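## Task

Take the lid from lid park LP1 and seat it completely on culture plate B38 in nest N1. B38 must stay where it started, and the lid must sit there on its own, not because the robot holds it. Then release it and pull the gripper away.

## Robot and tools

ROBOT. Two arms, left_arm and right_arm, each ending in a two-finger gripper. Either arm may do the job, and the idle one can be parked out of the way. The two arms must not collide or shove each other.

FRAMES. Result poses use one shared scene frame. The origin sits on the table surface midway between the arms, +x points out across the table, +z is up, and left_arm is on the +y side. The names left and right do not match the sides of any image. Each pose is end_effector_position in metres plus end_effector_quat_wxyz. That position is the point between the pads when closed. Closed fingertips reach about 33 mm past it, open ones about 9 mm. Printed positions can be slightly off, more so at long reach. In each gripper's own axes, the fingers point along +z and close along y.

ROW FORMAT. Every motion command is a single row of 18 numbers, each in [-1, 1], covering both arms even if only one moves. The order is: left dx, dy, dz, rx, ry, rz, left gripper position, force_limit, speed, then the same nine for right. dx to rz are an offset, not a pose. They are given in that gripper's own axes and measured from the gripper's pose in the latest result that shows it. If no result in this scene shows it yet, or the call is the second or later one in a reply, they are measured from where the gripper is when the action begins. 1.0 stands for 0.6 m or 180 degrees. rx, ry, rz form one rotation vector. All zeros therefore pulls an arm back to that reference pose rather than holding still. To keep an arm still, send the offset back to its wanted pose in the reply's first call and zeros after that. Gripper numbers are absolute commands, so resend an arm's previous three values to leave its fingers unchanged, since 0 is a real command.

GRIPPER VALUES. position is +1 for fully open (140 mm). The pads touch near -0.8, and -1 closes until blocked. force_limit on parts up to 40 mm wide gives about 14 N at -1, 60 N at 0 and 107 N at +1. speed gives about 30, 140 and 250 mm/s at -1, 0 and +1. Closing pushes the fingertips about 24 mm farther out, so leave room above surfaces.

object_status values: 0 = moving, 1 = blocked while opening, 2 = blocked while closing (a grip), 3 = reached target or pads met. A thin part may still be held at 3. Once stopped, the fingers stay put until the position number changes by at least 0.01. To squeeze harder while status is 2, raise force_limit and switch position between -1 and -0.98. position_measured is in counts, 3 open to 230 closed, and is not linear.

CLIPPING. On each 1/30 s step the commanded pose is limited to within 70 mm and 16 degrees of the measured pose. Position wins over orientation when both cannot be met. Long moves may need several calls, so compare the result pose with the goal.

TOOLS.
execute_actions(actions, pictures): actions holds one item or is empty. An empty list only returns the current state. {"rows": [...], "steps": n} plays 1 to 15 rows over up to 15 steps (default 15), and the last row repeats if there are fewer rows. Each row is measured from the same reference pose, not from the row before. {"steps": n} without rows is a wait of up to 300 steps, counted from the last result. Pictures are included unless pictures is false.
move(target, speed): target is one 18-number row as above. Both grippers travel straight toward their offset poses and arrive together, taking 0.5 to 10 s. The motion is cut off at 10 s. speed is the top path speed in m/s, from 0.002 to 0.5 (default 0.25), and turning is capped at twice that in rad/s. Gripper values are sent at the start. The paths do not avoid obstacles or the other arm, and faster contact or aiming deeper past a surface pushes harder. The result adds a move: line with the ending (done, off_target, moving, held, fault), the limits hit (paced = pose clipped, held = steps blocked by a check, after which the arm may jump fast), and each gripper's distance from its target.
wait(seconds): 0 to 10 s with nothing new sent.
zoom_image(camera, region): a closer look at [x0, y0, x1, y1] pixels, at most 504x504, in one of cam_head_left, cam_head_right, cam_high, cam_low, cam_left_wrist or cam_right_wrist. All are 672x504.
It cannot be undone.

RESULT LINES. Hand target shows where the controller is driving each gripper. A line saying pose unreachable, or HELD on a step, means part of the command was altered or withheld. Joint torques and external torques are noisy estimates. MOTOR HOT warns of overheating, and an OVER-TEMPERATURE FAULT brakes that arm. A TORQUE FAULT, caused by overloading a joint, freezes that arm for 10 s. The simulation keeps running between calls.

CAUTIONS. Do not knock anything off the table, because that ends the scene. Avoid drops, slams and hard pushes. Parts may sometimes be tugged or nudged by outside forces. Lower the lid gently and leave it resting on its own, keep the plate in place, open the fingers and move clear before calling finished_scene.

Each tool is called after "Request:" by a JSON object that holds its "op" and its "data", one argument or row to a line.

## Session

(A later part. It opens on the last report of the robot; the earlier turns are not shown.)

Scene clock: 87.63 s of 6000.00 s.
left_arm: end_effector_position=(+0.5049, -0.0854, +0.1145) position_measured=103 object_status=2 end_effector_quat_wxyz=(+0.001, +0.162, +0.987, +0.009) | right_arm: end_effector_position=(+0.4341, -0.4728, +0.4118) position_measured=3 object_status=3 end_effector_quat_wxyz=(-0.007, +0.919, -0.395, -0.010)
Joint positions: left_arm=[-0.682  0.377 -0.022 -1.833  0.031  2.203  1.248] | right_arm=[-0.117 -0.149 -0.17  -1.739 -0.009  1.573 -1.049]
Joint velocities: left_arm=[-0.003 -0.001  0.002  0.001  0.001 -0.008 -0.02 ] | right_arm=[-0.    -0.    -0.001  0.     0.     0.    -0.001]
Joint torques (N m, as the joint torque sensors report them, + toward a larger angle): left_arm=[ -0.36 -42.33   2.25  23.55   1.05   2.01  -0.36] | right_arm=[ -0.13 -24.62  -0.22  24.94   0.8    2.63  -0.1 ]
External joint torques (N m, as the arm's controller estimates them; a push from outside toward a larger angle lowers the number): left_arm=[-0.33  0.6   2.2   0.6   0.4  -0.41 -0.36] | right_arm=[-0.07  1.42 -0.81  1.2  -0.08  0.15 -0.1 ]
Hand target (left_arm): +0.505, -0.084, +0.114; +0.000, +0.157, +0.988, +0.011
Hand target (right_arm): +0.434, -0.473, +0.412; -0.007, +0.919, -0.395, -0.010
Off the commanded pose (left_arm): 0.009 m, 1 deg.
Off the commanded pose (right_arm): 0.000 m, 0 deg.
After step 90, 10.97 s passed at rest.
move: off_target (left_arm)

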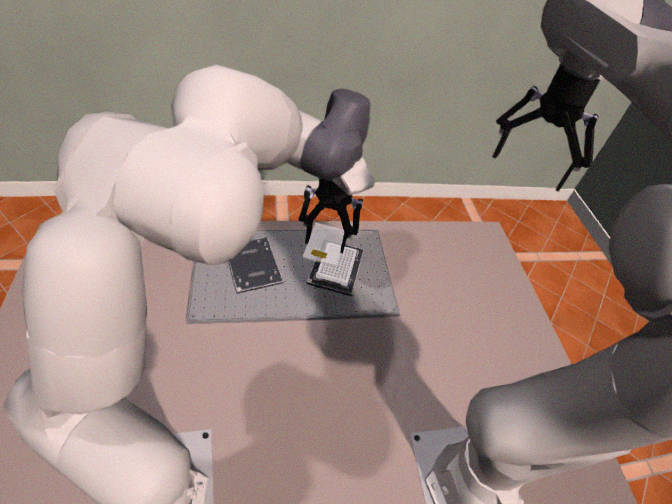

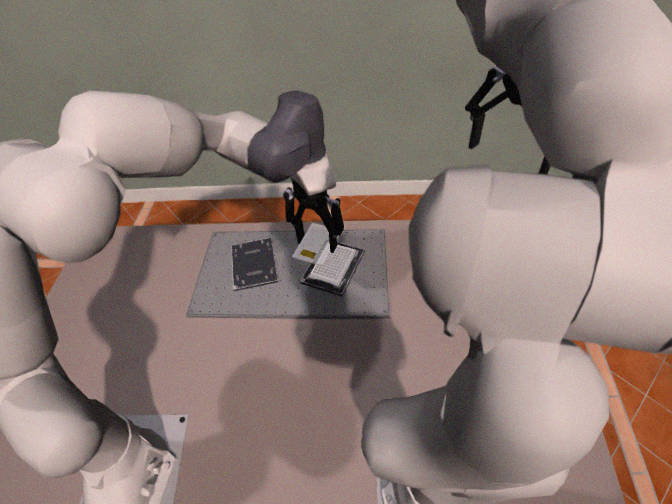

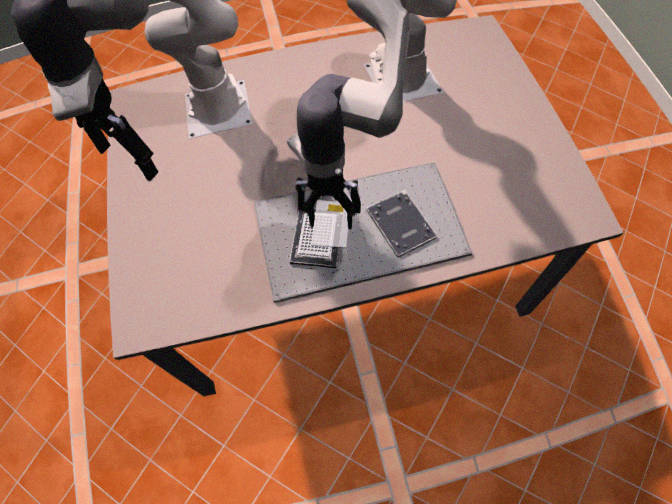

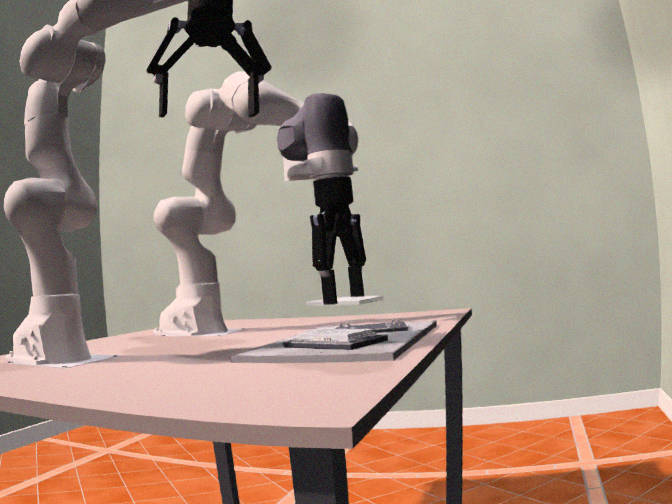

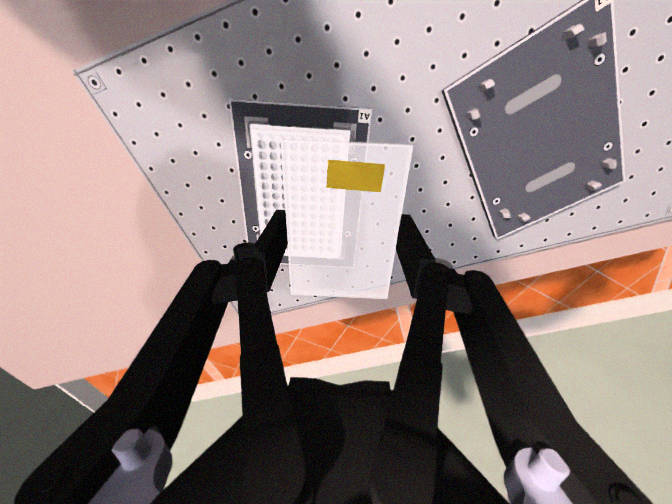

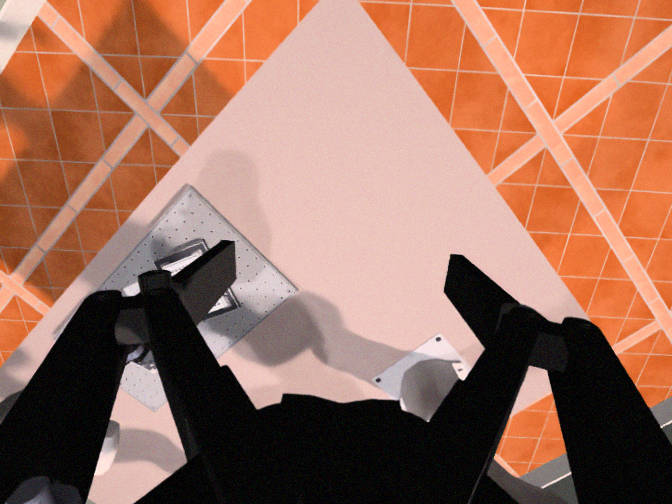

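Request:
{"op": "move", "data": {
  "target": [0.003,-0.066,0.064,0.0045,0,0,-1,-0.5,-1,0,0,0,0,0,0,1,0,0],
  "speed": 0.05
}}

Request:
{"op": "zoom_image", "data": {
  "camera": "cam_left_wrist",
  "region": [240, 90, 460, 310]
}}

Request:
{"op": "zoom_image", "data": {
  "camera": "cam_low",
  "region": [275, 290, 405, 360]
}}

Scene clock: 96.53 s of 6000.00 s.
left_arm: end_effector_position=(+0.4902, -0.1187, +0.0746) position_measured=103 object_status=2 end_effector_quat_wxyz=(-0.002, +0.165, +0.986, +0.005) | right_arm: end_effector_position=(+0.4341, -0.4728, +0.4118) position_measured=3 object_status=3 end_effector_quat_wxyz=(-0.007, +0.919, -0.395, -0.010)
Joint positions: left_arm=[-0.73   0.457 -0.026 -1.819  0.023  2.268  1.208] | right_arm=[-0.117 -0.149 -0.17  -1.739 -0.009  1.573 -1.049]
Joint velocities: left_arm=[-0.002  0.001 -0.     0.002 -0.001  0.005 -0.01 ] | right_arm=[ 0.001 -0.    -0.    -0.002 -0.001  0.001  0.001]
Joint torques (N m, as the joint torque sensors report them, + toward a larger angle): left_arm=[ -0.6  -43.97   0.84  23.29   0.05   2.65  -0.29] | right_arm=[ -0.24 -24.73   0.13  25.     0.81   2.63  -0.13]
External joint torques (N m, as the arm's controller estimates them; a push from outside toward a larger angle lowers the number): left_arm=[-0.62  0.48  0.8   0.97 -0.57  0.25 -0.29] | right_arm=[-0.22  1.34 -0.5   1.25 -0.07  0.15 -0.13]
Hand target (left_arm): +0.491, -0.121, +0.075; -0.001, +0.162, +0.987, +0.003
Hand target (right_arm): +0.434, -0.473, +0.412; -0.007, +0.919, -0.395, -0.010
Off the commanded pose (left_arm): 0.003 m, 1 deg.
Off the commanded pose (right_arm): 0.000 m, 0 deg.
After step 90, 4.37 s passed at rest.
move: done

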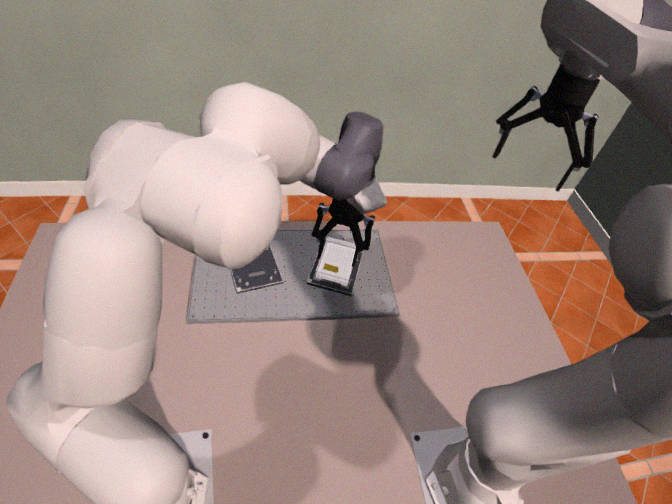

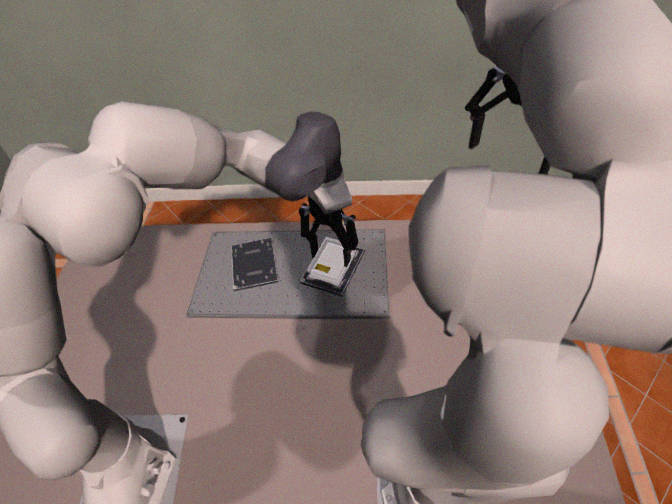

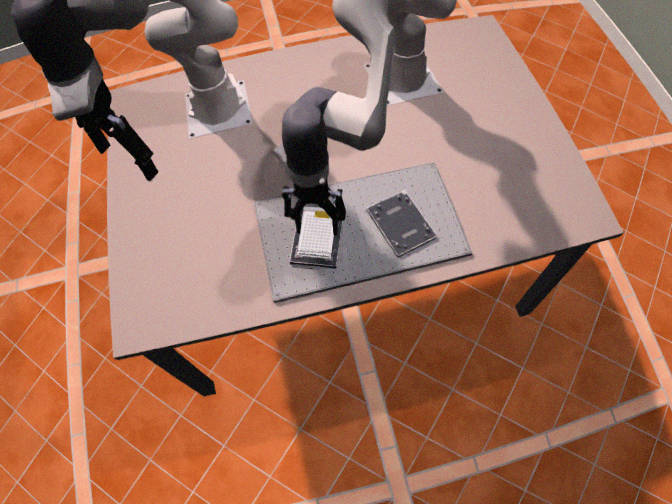

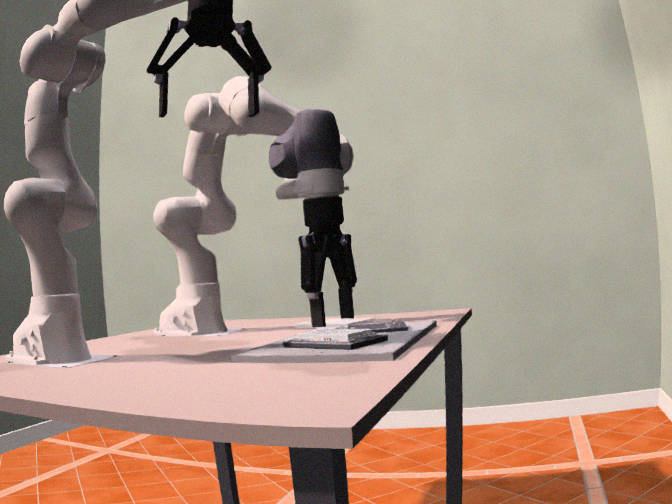

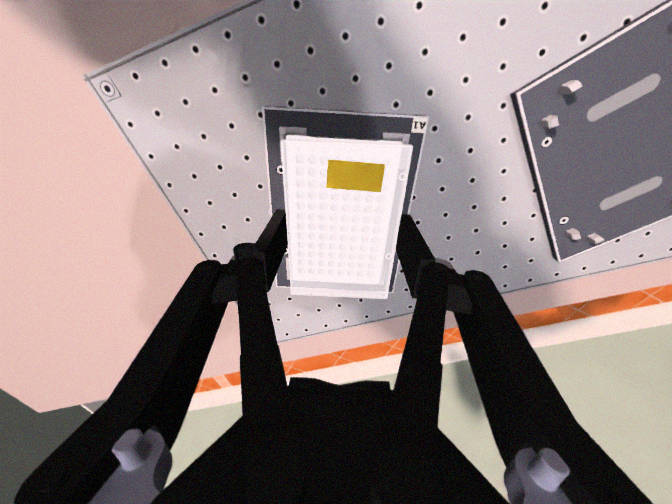

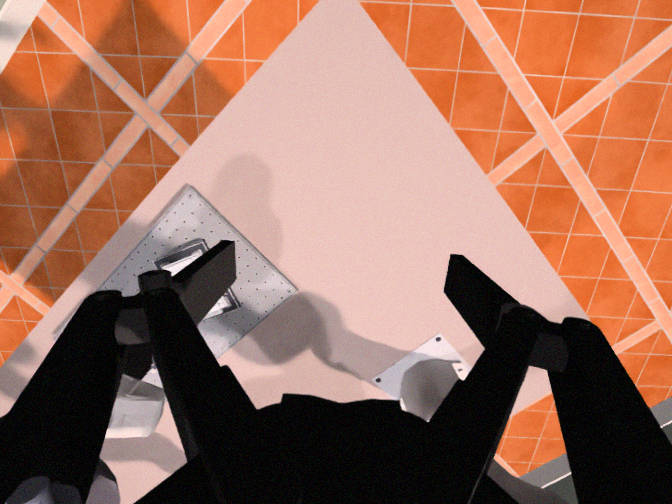

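Region (240, 90, 460, 310) of cam_left_wrist's 672x504 image, scaled by 2.291, with more detail than that image has.

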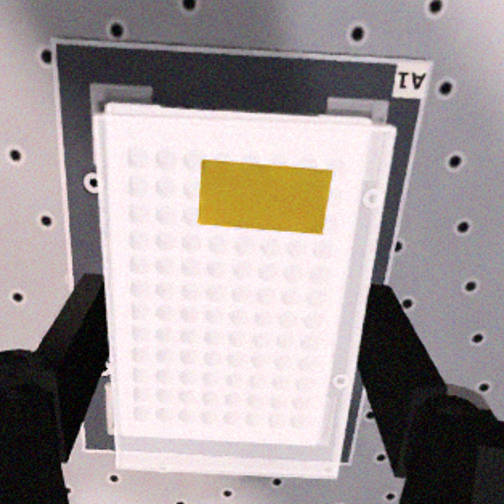

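Region (275, 290, 405, 360) of cam_low's 672x504 image, scaled by 3.877, with more detail than that image has; it fills the top 271 rows of this view, and the rest is white.

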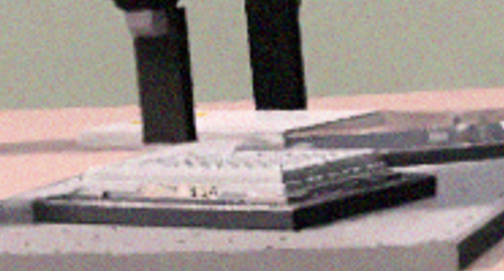

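Request:
{"op": "move", "data": {
  "target": [-0.0033,-0.007,0.013,0.002,-0.0015,0.0044,-1,-0.5,-1,0,0,0,0,0,0,1,0,0],
  "speed": 0.01
}}

Request:
{"op": "zoom_image", "data": {
  "camera": "cam_left_wrist",
  "region": [240, 90, 460, 310]
}}

Request:
{"op": "zoom_image", "data": {
  "camera": "cam_low",
  "region": [280, 305, 395, 355]
}}

Scene clock: 106.90 s of 6000.00 s.
left_arm: end_effector_position=(+0.4902, -0.1213, +0.0665) position_measured=103 object_status=2 end_effector_quat_wxyz=(-0.001, +0.169, +0.986, +0.003) | right_arm: end_effector_position=(+0.4341, -0.4728, +0.4118) position_measured=3 object_status=3 end_effector_quat_wxyz=(-0.007, +0.919, -0.395, -0.010)
Joint positions: left_arm=[-0.73   0.472 -0.028 -1.819  0.023  2.285  1.213] | right_arm=[-0.117 -0.149 -0.17  -1.739 -0.009  1.573 -1.049]
Joint velocities: left_arm=[-0.002  0.001 -0.001 -0.001  0.001  0.007  0.009] | right_arm=[-0.001 -0.     0.    -0.     0.     0.001  0.   ]
Joint torques (N m, as the joint torque sensors report them, + toward a larger angle): left_arm=[  0.84 -44.12  -0.12  22.91   0.11   2.7    0.23] | right_arm=[ -0.18 -24.6    0.06  25.29   0.83   2.61  -0.12]
External joint torques (N m, as the arm's controller estimates them; a push from outside toward a larger angle lowers the number): left_arm=[ 1.05  0.68  0.05  0.74 -0.5   0.3   0.23] | right_arm=[-0.22  1.39 -0.65  1.56 -0.07  0.12 -0.12]
Hand target (left_arm): +0.491, -0.123, +0.067; -0.000, +0.172, +0.985, +0.001
Hand target (right_arm): +0.434, -0.473, +0.412; -0.007, +0.919, -0.395, -0.010
Off the commanded pose (left_arm): 0.002 m, 0 deg.
Off the commanded pose (right_arm): 0.000 m, 0 deg.
After step 90, 6.23 s passed at rest.
move: done

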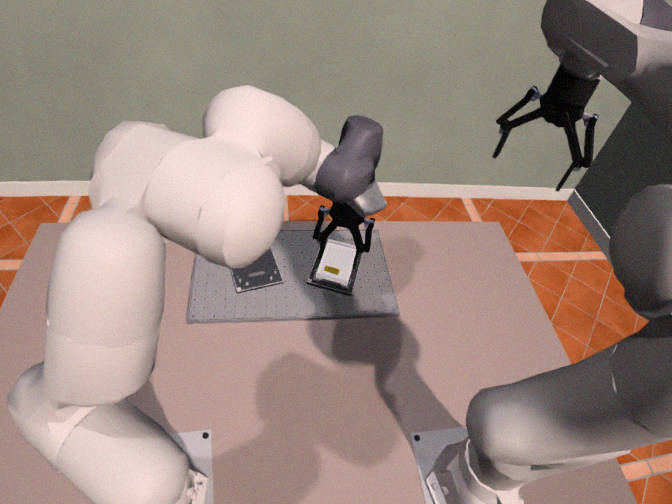

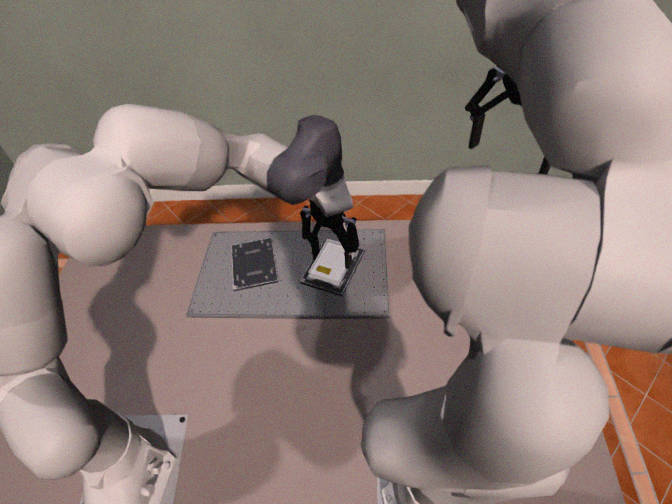

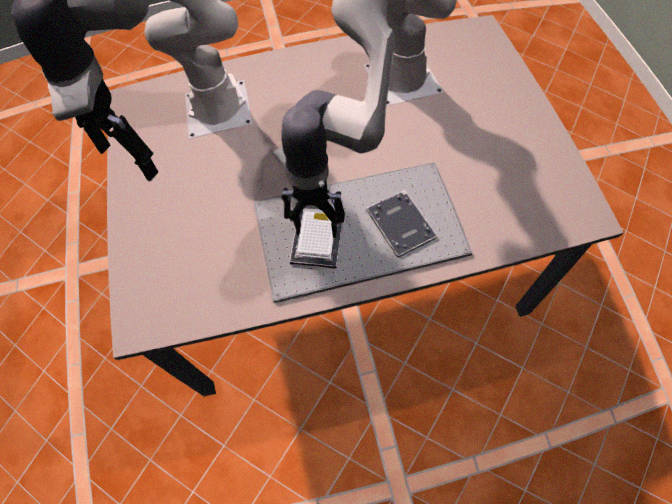

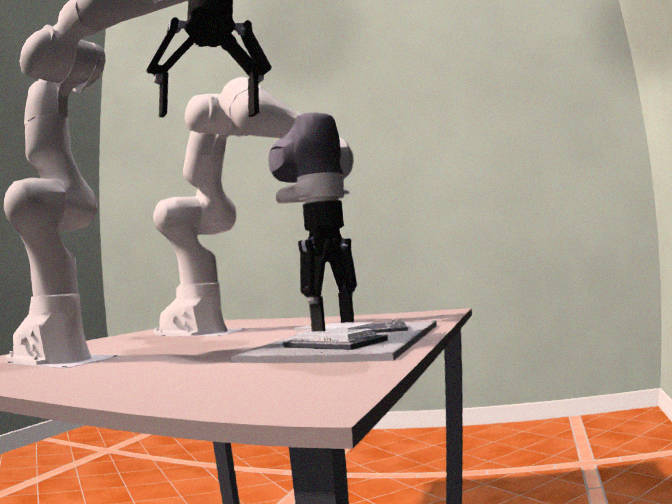

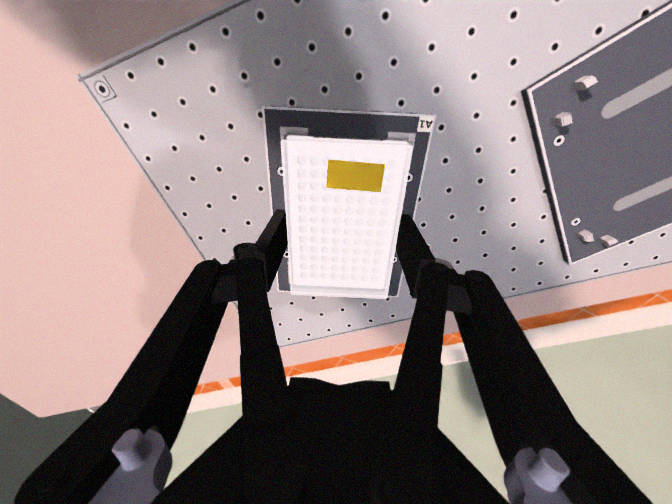

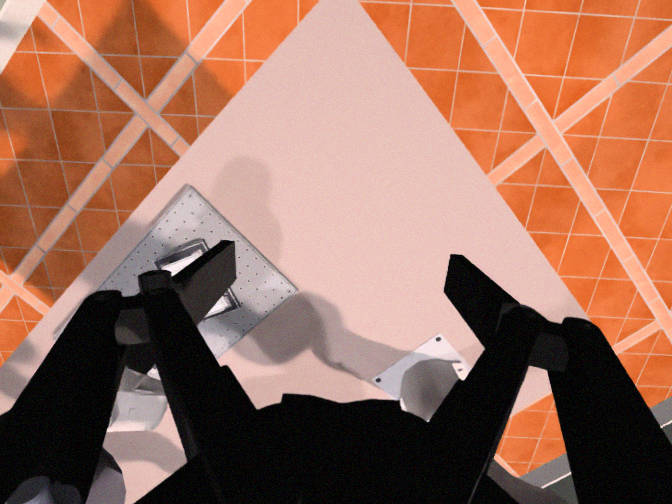

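Region (240, 90, 460, 310) of cam_left_wrist's 672x504 image, scaled by 2.291, with more detail than that image has.

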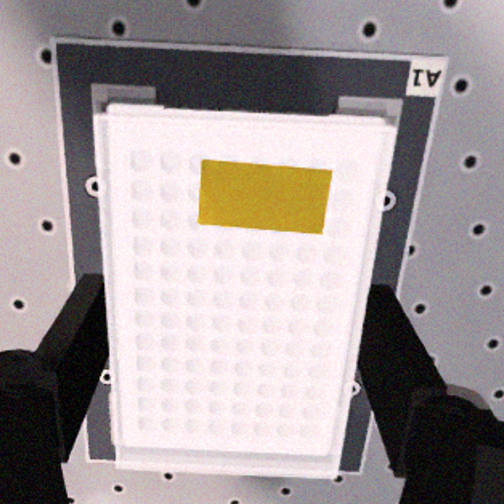

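Region (280, 305, 395, 355) of cam_low's 672x504 image, scaled by 4.383, with more detail than that image has; it fills the top 219 rows of this view, and the rest is white.

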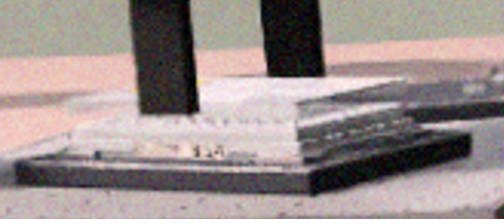

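Request:
{"op": "move", "data": {
  "target": [-0.004,0,0.005,0,0,0.002,-1,-0.5,-1,0,0,0,0,0,0,1,0,0],
  "speed": 0.005
}}

Request:
{"op": "zoom_image", "data": {
  "camera": "cam_left_wrist",
  "region": [265, 110, 435, 190]
}}

Request:
{"op": "zoom_image", "data": {
  "camera": "cam_left_wrist",
  "region": [270, 250, 410, 310]
}}

Request:
{"op": "zoom_image", "data": {
  "camera": "cam_low",
  "region": [280, 305, 395, 355]
}}

Scene clock: 119.13 s of 6000.00 s.
left_arm: end_effector_position=(+0.4913, -0.1222, +0.0635) position_measured=103 object_status=2 end_effector_quat_wxyz=(-0.002, +0.170, +0.985, +0.003) | right_arm: end_effector_position=(+0.4341, -0.4728, +0.4118) position_measured=3 object_status=3 end_effector_quat_wxyz=(-0.007, +0.919, -0.395, -0.010)
Joint positions: left_arm=[-0.73   0.482 -0.029 -1.812  0.023  2.287  1.216] | right_arm=[-0.117 -0.149 -0.17  -1.739 -0.009  1.573 -1.049]
Joint velocities: left_arm=[ 0.001  0.001  0.001  0.001 -0.     0.001 -0.001] | right_arm=[-0.001 -0.    -0.001  0.    -0.001  0.     0.002]
Joint torques (N m, as the joint torque sensors report them, + toward a larger angle): left_arm=[  1.06 -44.33   0.43  22.87   0.72   2.45   0.18] | right_arm=[ -0.16 -24.68  -0.03  25.34   0.81   2.61  -0.11]
External joint torques (N m, as the arm's controller estimates them; a push from outside toward a larger angle lowers the number): left_arm=[0.82 0.64 0.24 0.77 0.11 0.05 0.18] | right_arm=[-0.06  1.38 -0.57  1.6  -0.06  0.13 -0.11]
Hand target (left_arm): +0.493, -0.122, +0.064; -0.001, +0.172, +0.985, +0.003
Hand target (right_arm): +0.434, -0.473, +0.412; -0.007, +0.919, -0.395, -0.010
Off the commanded pose (left_arm): 0.001 m, 0 deg.
Off the commanded pose (right_arm): 0.000 m, 0 deg.
After step 90, 8.27 s passed at rest.
move: done

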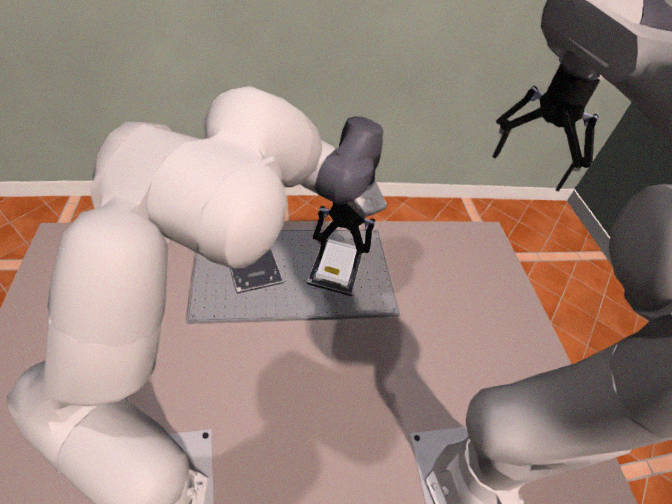

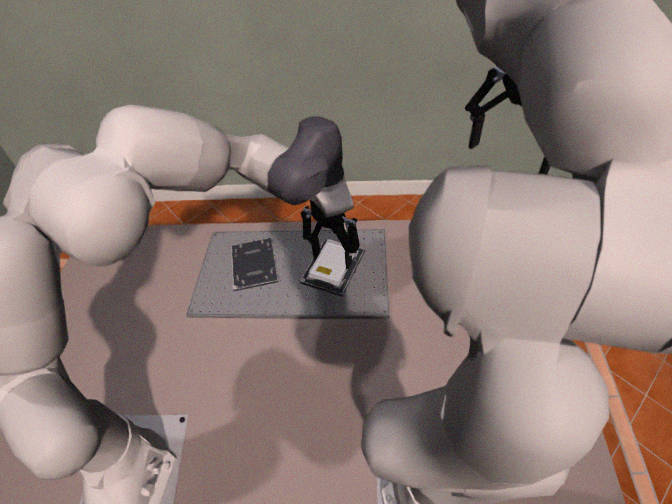

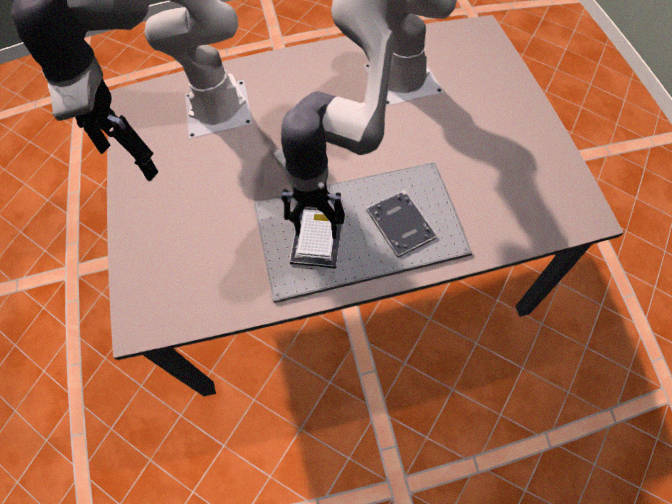

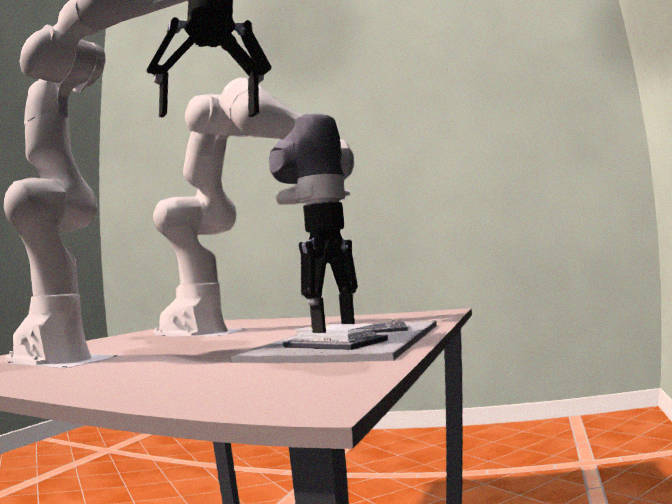

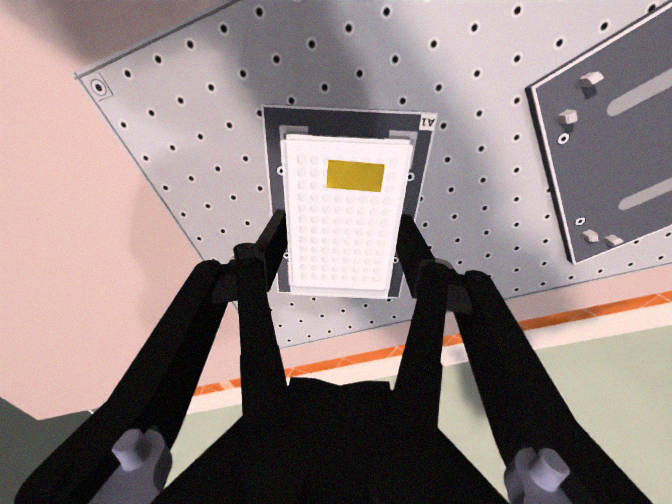

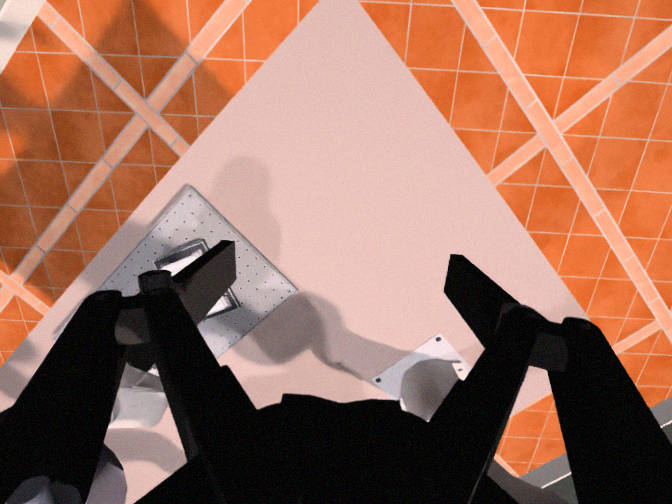

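Region (265, 110, 435, 190) of cam_left_wrist's 672x504 image, scaled by 2.965, with more detail than that image has; it fills the top 237 rows of this view, and the rest is white.

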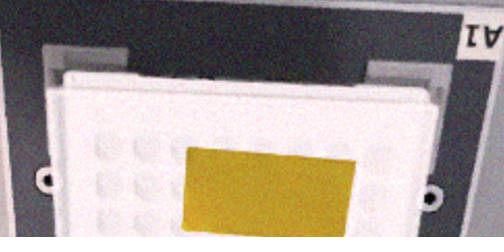

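Region (270, 250, 410, 310) of cam_left_wrist's 672x504 image, scaled by 3.600, with more detail than that image has; it fills the top 216 rows of this view, and the rest is white.

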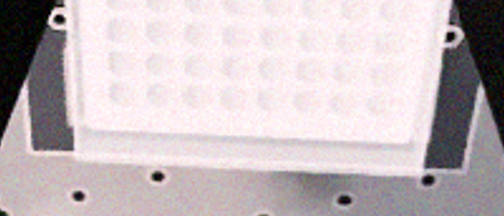

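Region (280, 305, 395, 355) of cam_low's 672x504 image, scaled by 4.383, with more detail than that image has; it fills the top 219 rows of this view, and the rest is white.

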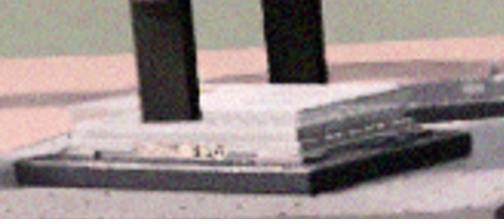

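Request:
{"op": "move", "data": {
  "target": [0,0,0.002,0,0,0.0045,-1,-0.5,-1,0,0,0,0,0,0,1,0,0],
  "speed": 0.005
}}

Request:
{"op": "zoom_image", "data": {
  "camera": "cam_left_wrist",
  "region": [265, 110, 435, 190]
}}

Request:
{"op": "zoom_image", "data": {
  "camera": "cam_left_wrist",
  "region": [270, 250, 410, 310]
}}

Scene clock: 130.17 s of 6000.00 s.
left_arm: end_effector_position=(+0.4914, -0.1221, +0.0632) position_measured=103 object_status=2 end_effector_quat_wxyz=(-0.002, +0.173, +0.985, +0.003) | right_arm: end_effector_position=(+0.4341, -0.4728, +0.4118) position_measured=3 object_status=3 end_effector_quat_wxyz=(-0.007, +0.919, -0.395, -0.010)
Joint positions: left_arm=[-0.73   0.483 -0.029 -1.812  0.023  2.287  1.223] | right_arm=[-0.117 -0.149 -0.17  -1.739 -0.009  1.573 -1.049]
Joint velocities: left_arm=[-0.     0.002 -0.003  0.     0.001 -0.     0.005] | right_arm=[-0.001  0.    -0.001 -0.    -0.     0.001 -0.   ]
Joint torques (N m, as the joint torque sensors report them, + toward a larger angle): left_arm=[  1.02 -44.29   0.37  21.57   0.78   2.73   0.18] | right_arm=[ -0.18 -24.65   0.05  25.11   0.81   2.63  -0.12]
External joint torques (N m, as the arm's controller estimates them; a push from outside toward a larger angle lowers the number): left_arm=[ 1.16  0.65  0.49 -0.53  0.17  0.33  0.18] | right_arm=[-0.1   1.32 -0.53  1.4  -0.07  0.14 -0.12]
Hand target (left_arm): +0.491, -0.122, +0.062; -0.002, +0.177, +0.984, +0.003
Hand target (right_arm): +0.434, -0.473, +0.412; -0.007, +0.919, -0.395, -0.010
Off the commanded pose (left_arm): 0.001 m, 0 deg.
Off the commanded pose (right_arm): 0.000 m, 0 deg.
After step 90, 6.40 s passed at rest.
move: done

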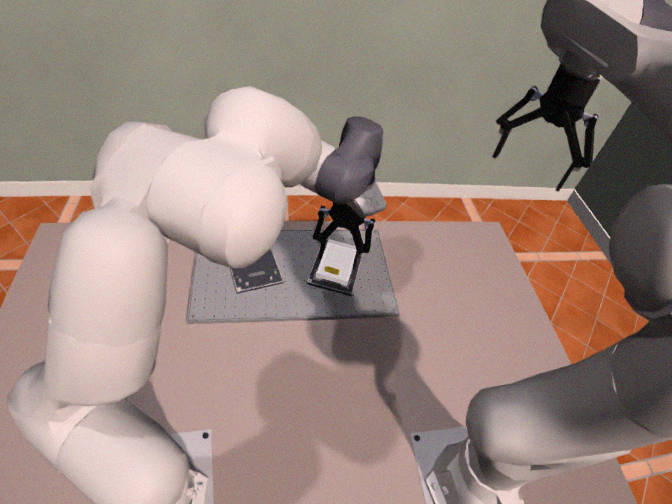

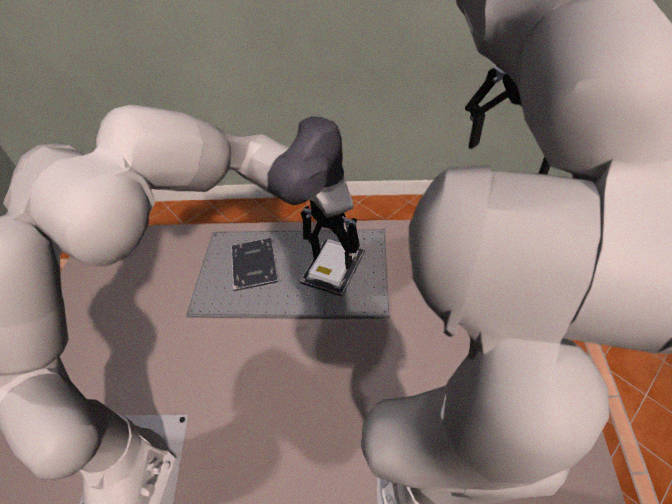

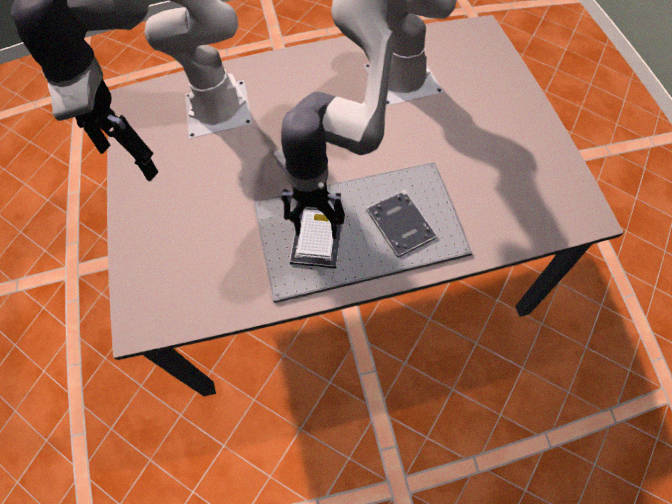

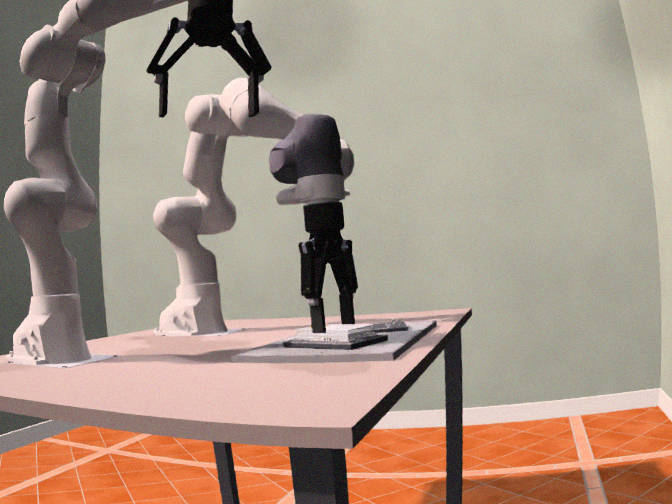

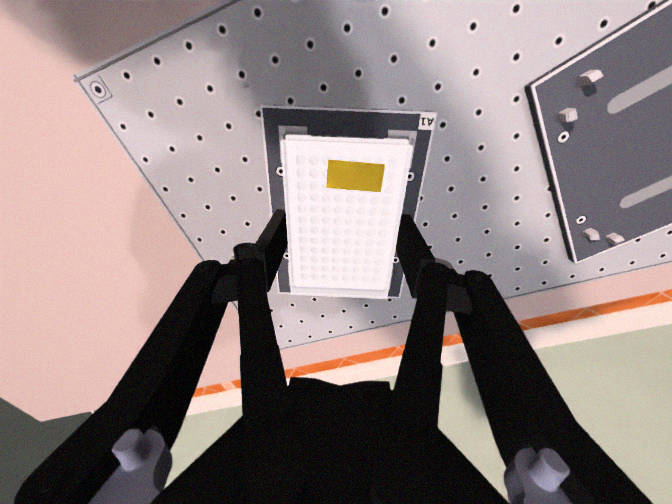

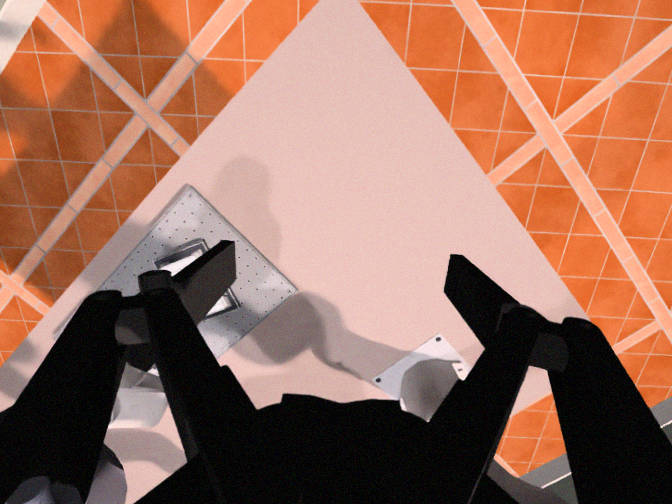

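Region (265, 110, 435, 190) of cam_left_wrist's 672x504 image, scaled by 2.965, with more detail than that image has; it fills the top 237 rows of this view, and the rest is white.

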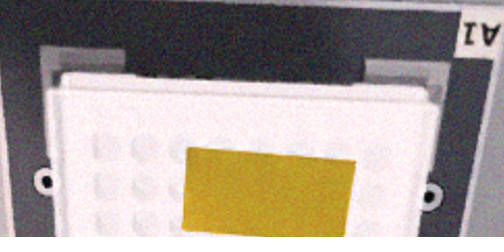

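Region (270, 250, 410, 310) of cam_left_wrist's 672x504 image, scaled by 3.600, with more detail than that image has; it fills the top 216 rows of this view, and the rest is white.

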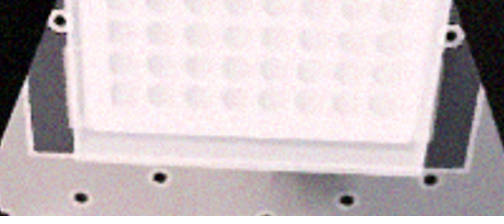

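Request:
{"op": "move", "data": {
  "target": [0,0,0.011,0,0,0.0015,-1,-0.5,-1,0,0,0,0,0,0,1,0,0],
  "speed": 0.004
}}

Request:
{"op": "zoom_image", "data": {
  "camera": "cam_low",
  "region": [280, 305, 395, 355]
}}

Request:
{"op": "zoom_image", "data": {
  "camera": "cam_left_wrist",
  "region": [240, 90, 460, 310]
}}

Scene clock: 134.43 s of 6000.00 s.
left_arm: end_effector_position=(+0.4915, -0.1223, +0.0578) position_measured=103 object_status=2 end_effector_quat_wxyz=(-0.002, +0.174, +0.985, +0.003) | right_arm: end_effector_position=(+0.4341, -0.4728, +0.4118) position_measured=3 object_status=3 end_effector_quat_wxyz=(-0.007, +0.919, -0.395, -0.010)
Joint positions: left_arm=[-0.73   0.492 -0.029 -1.812  0.023  2.296  1.225] | right_arm=[-0.117 -0.149 -0.17  -1.739 -0.009  1.573 -1.049]
Joint velocities: left_arm=[ 0.001  0.001 -0.001 -0.001  0.001  0.002 -0.001] | right_arm=[-0.002 -0.001 -0.001 -0.     0.001 -0.    -0.   ]
Joint torques (N m, as the joint torque sensors report them, + toward a larger angle): left_arm=[  0.75 -44.61   0.73  20.71   0.8    2.71   0.09] | right_arm=[ -0.24 -24.78  -0.12  24.93   0.79   2.62  -0.13]
External joint torques (N m, as the arm's controller estimates them; a push from outside toward a larger angle lowers the number): left_arm=[ 0.87  0.55  0.84 -1.33  0.2   0.3   0.09] | right_arm=[-0.17  1.34 -0.7   1.14 -0.08  0.13 -0.13]
Hand target (left_arm): +0.492, -0.122, +0.057; -0.002, +0.176, +0.984, +0.004
Hand target (right_arm): +0.434, -0.473, +0.412; -0.007, +0.919, -0.395, -0.010
Off the commanded pose (left_arm): 0.001 m, 0 deg.
Off the commanded pose (right_arm): 0.000 m, 0 deg.
move: done

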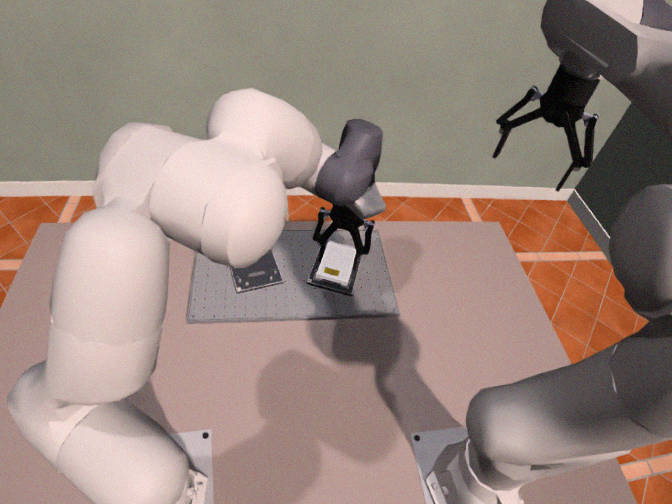

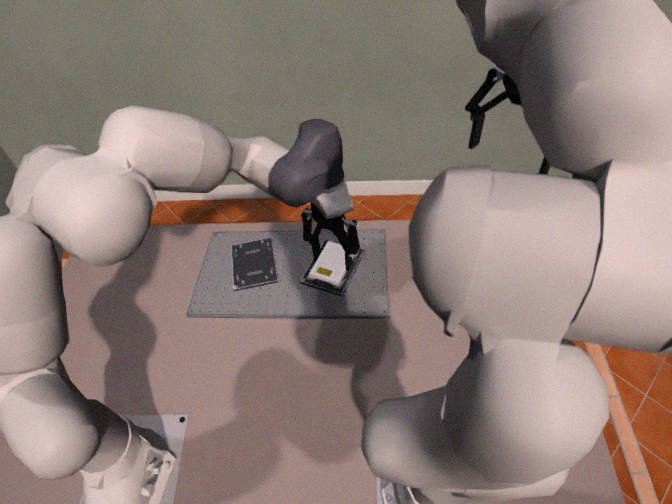

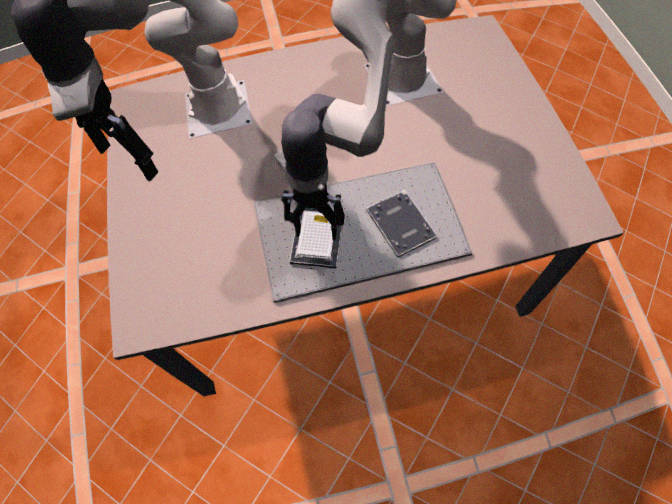

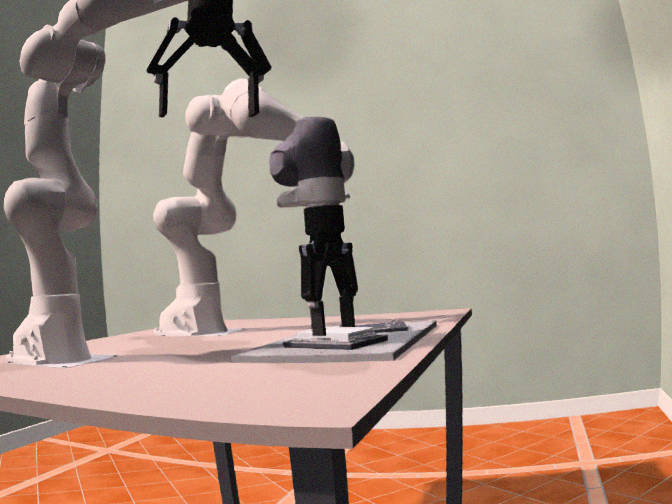

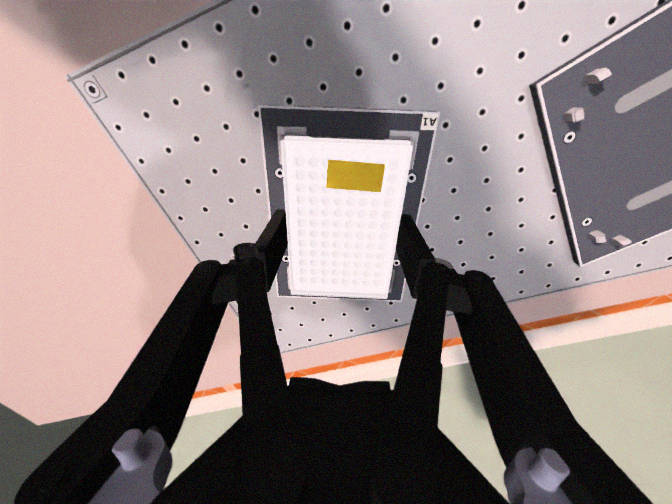

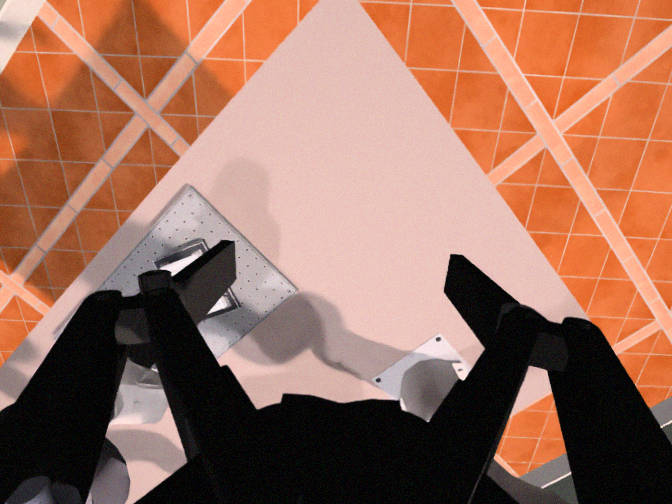

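Region (280, 305, 395, 355) of cam_low's 672x504 image, scaled by 4.383, with more detail than that image has; it fills the top 219 rows of this view, and the rest is white.

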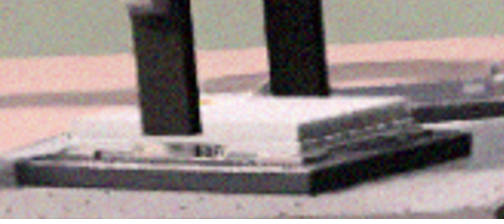

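Region (240, 90, 460, 310) of cam_left_wrist's 672x504 image, scaled by 2.291, with more detail than that image has.

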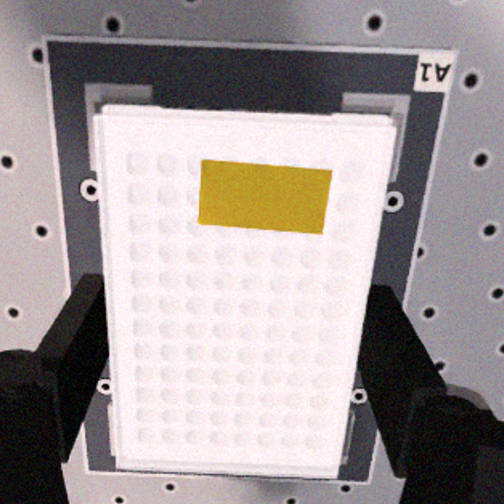

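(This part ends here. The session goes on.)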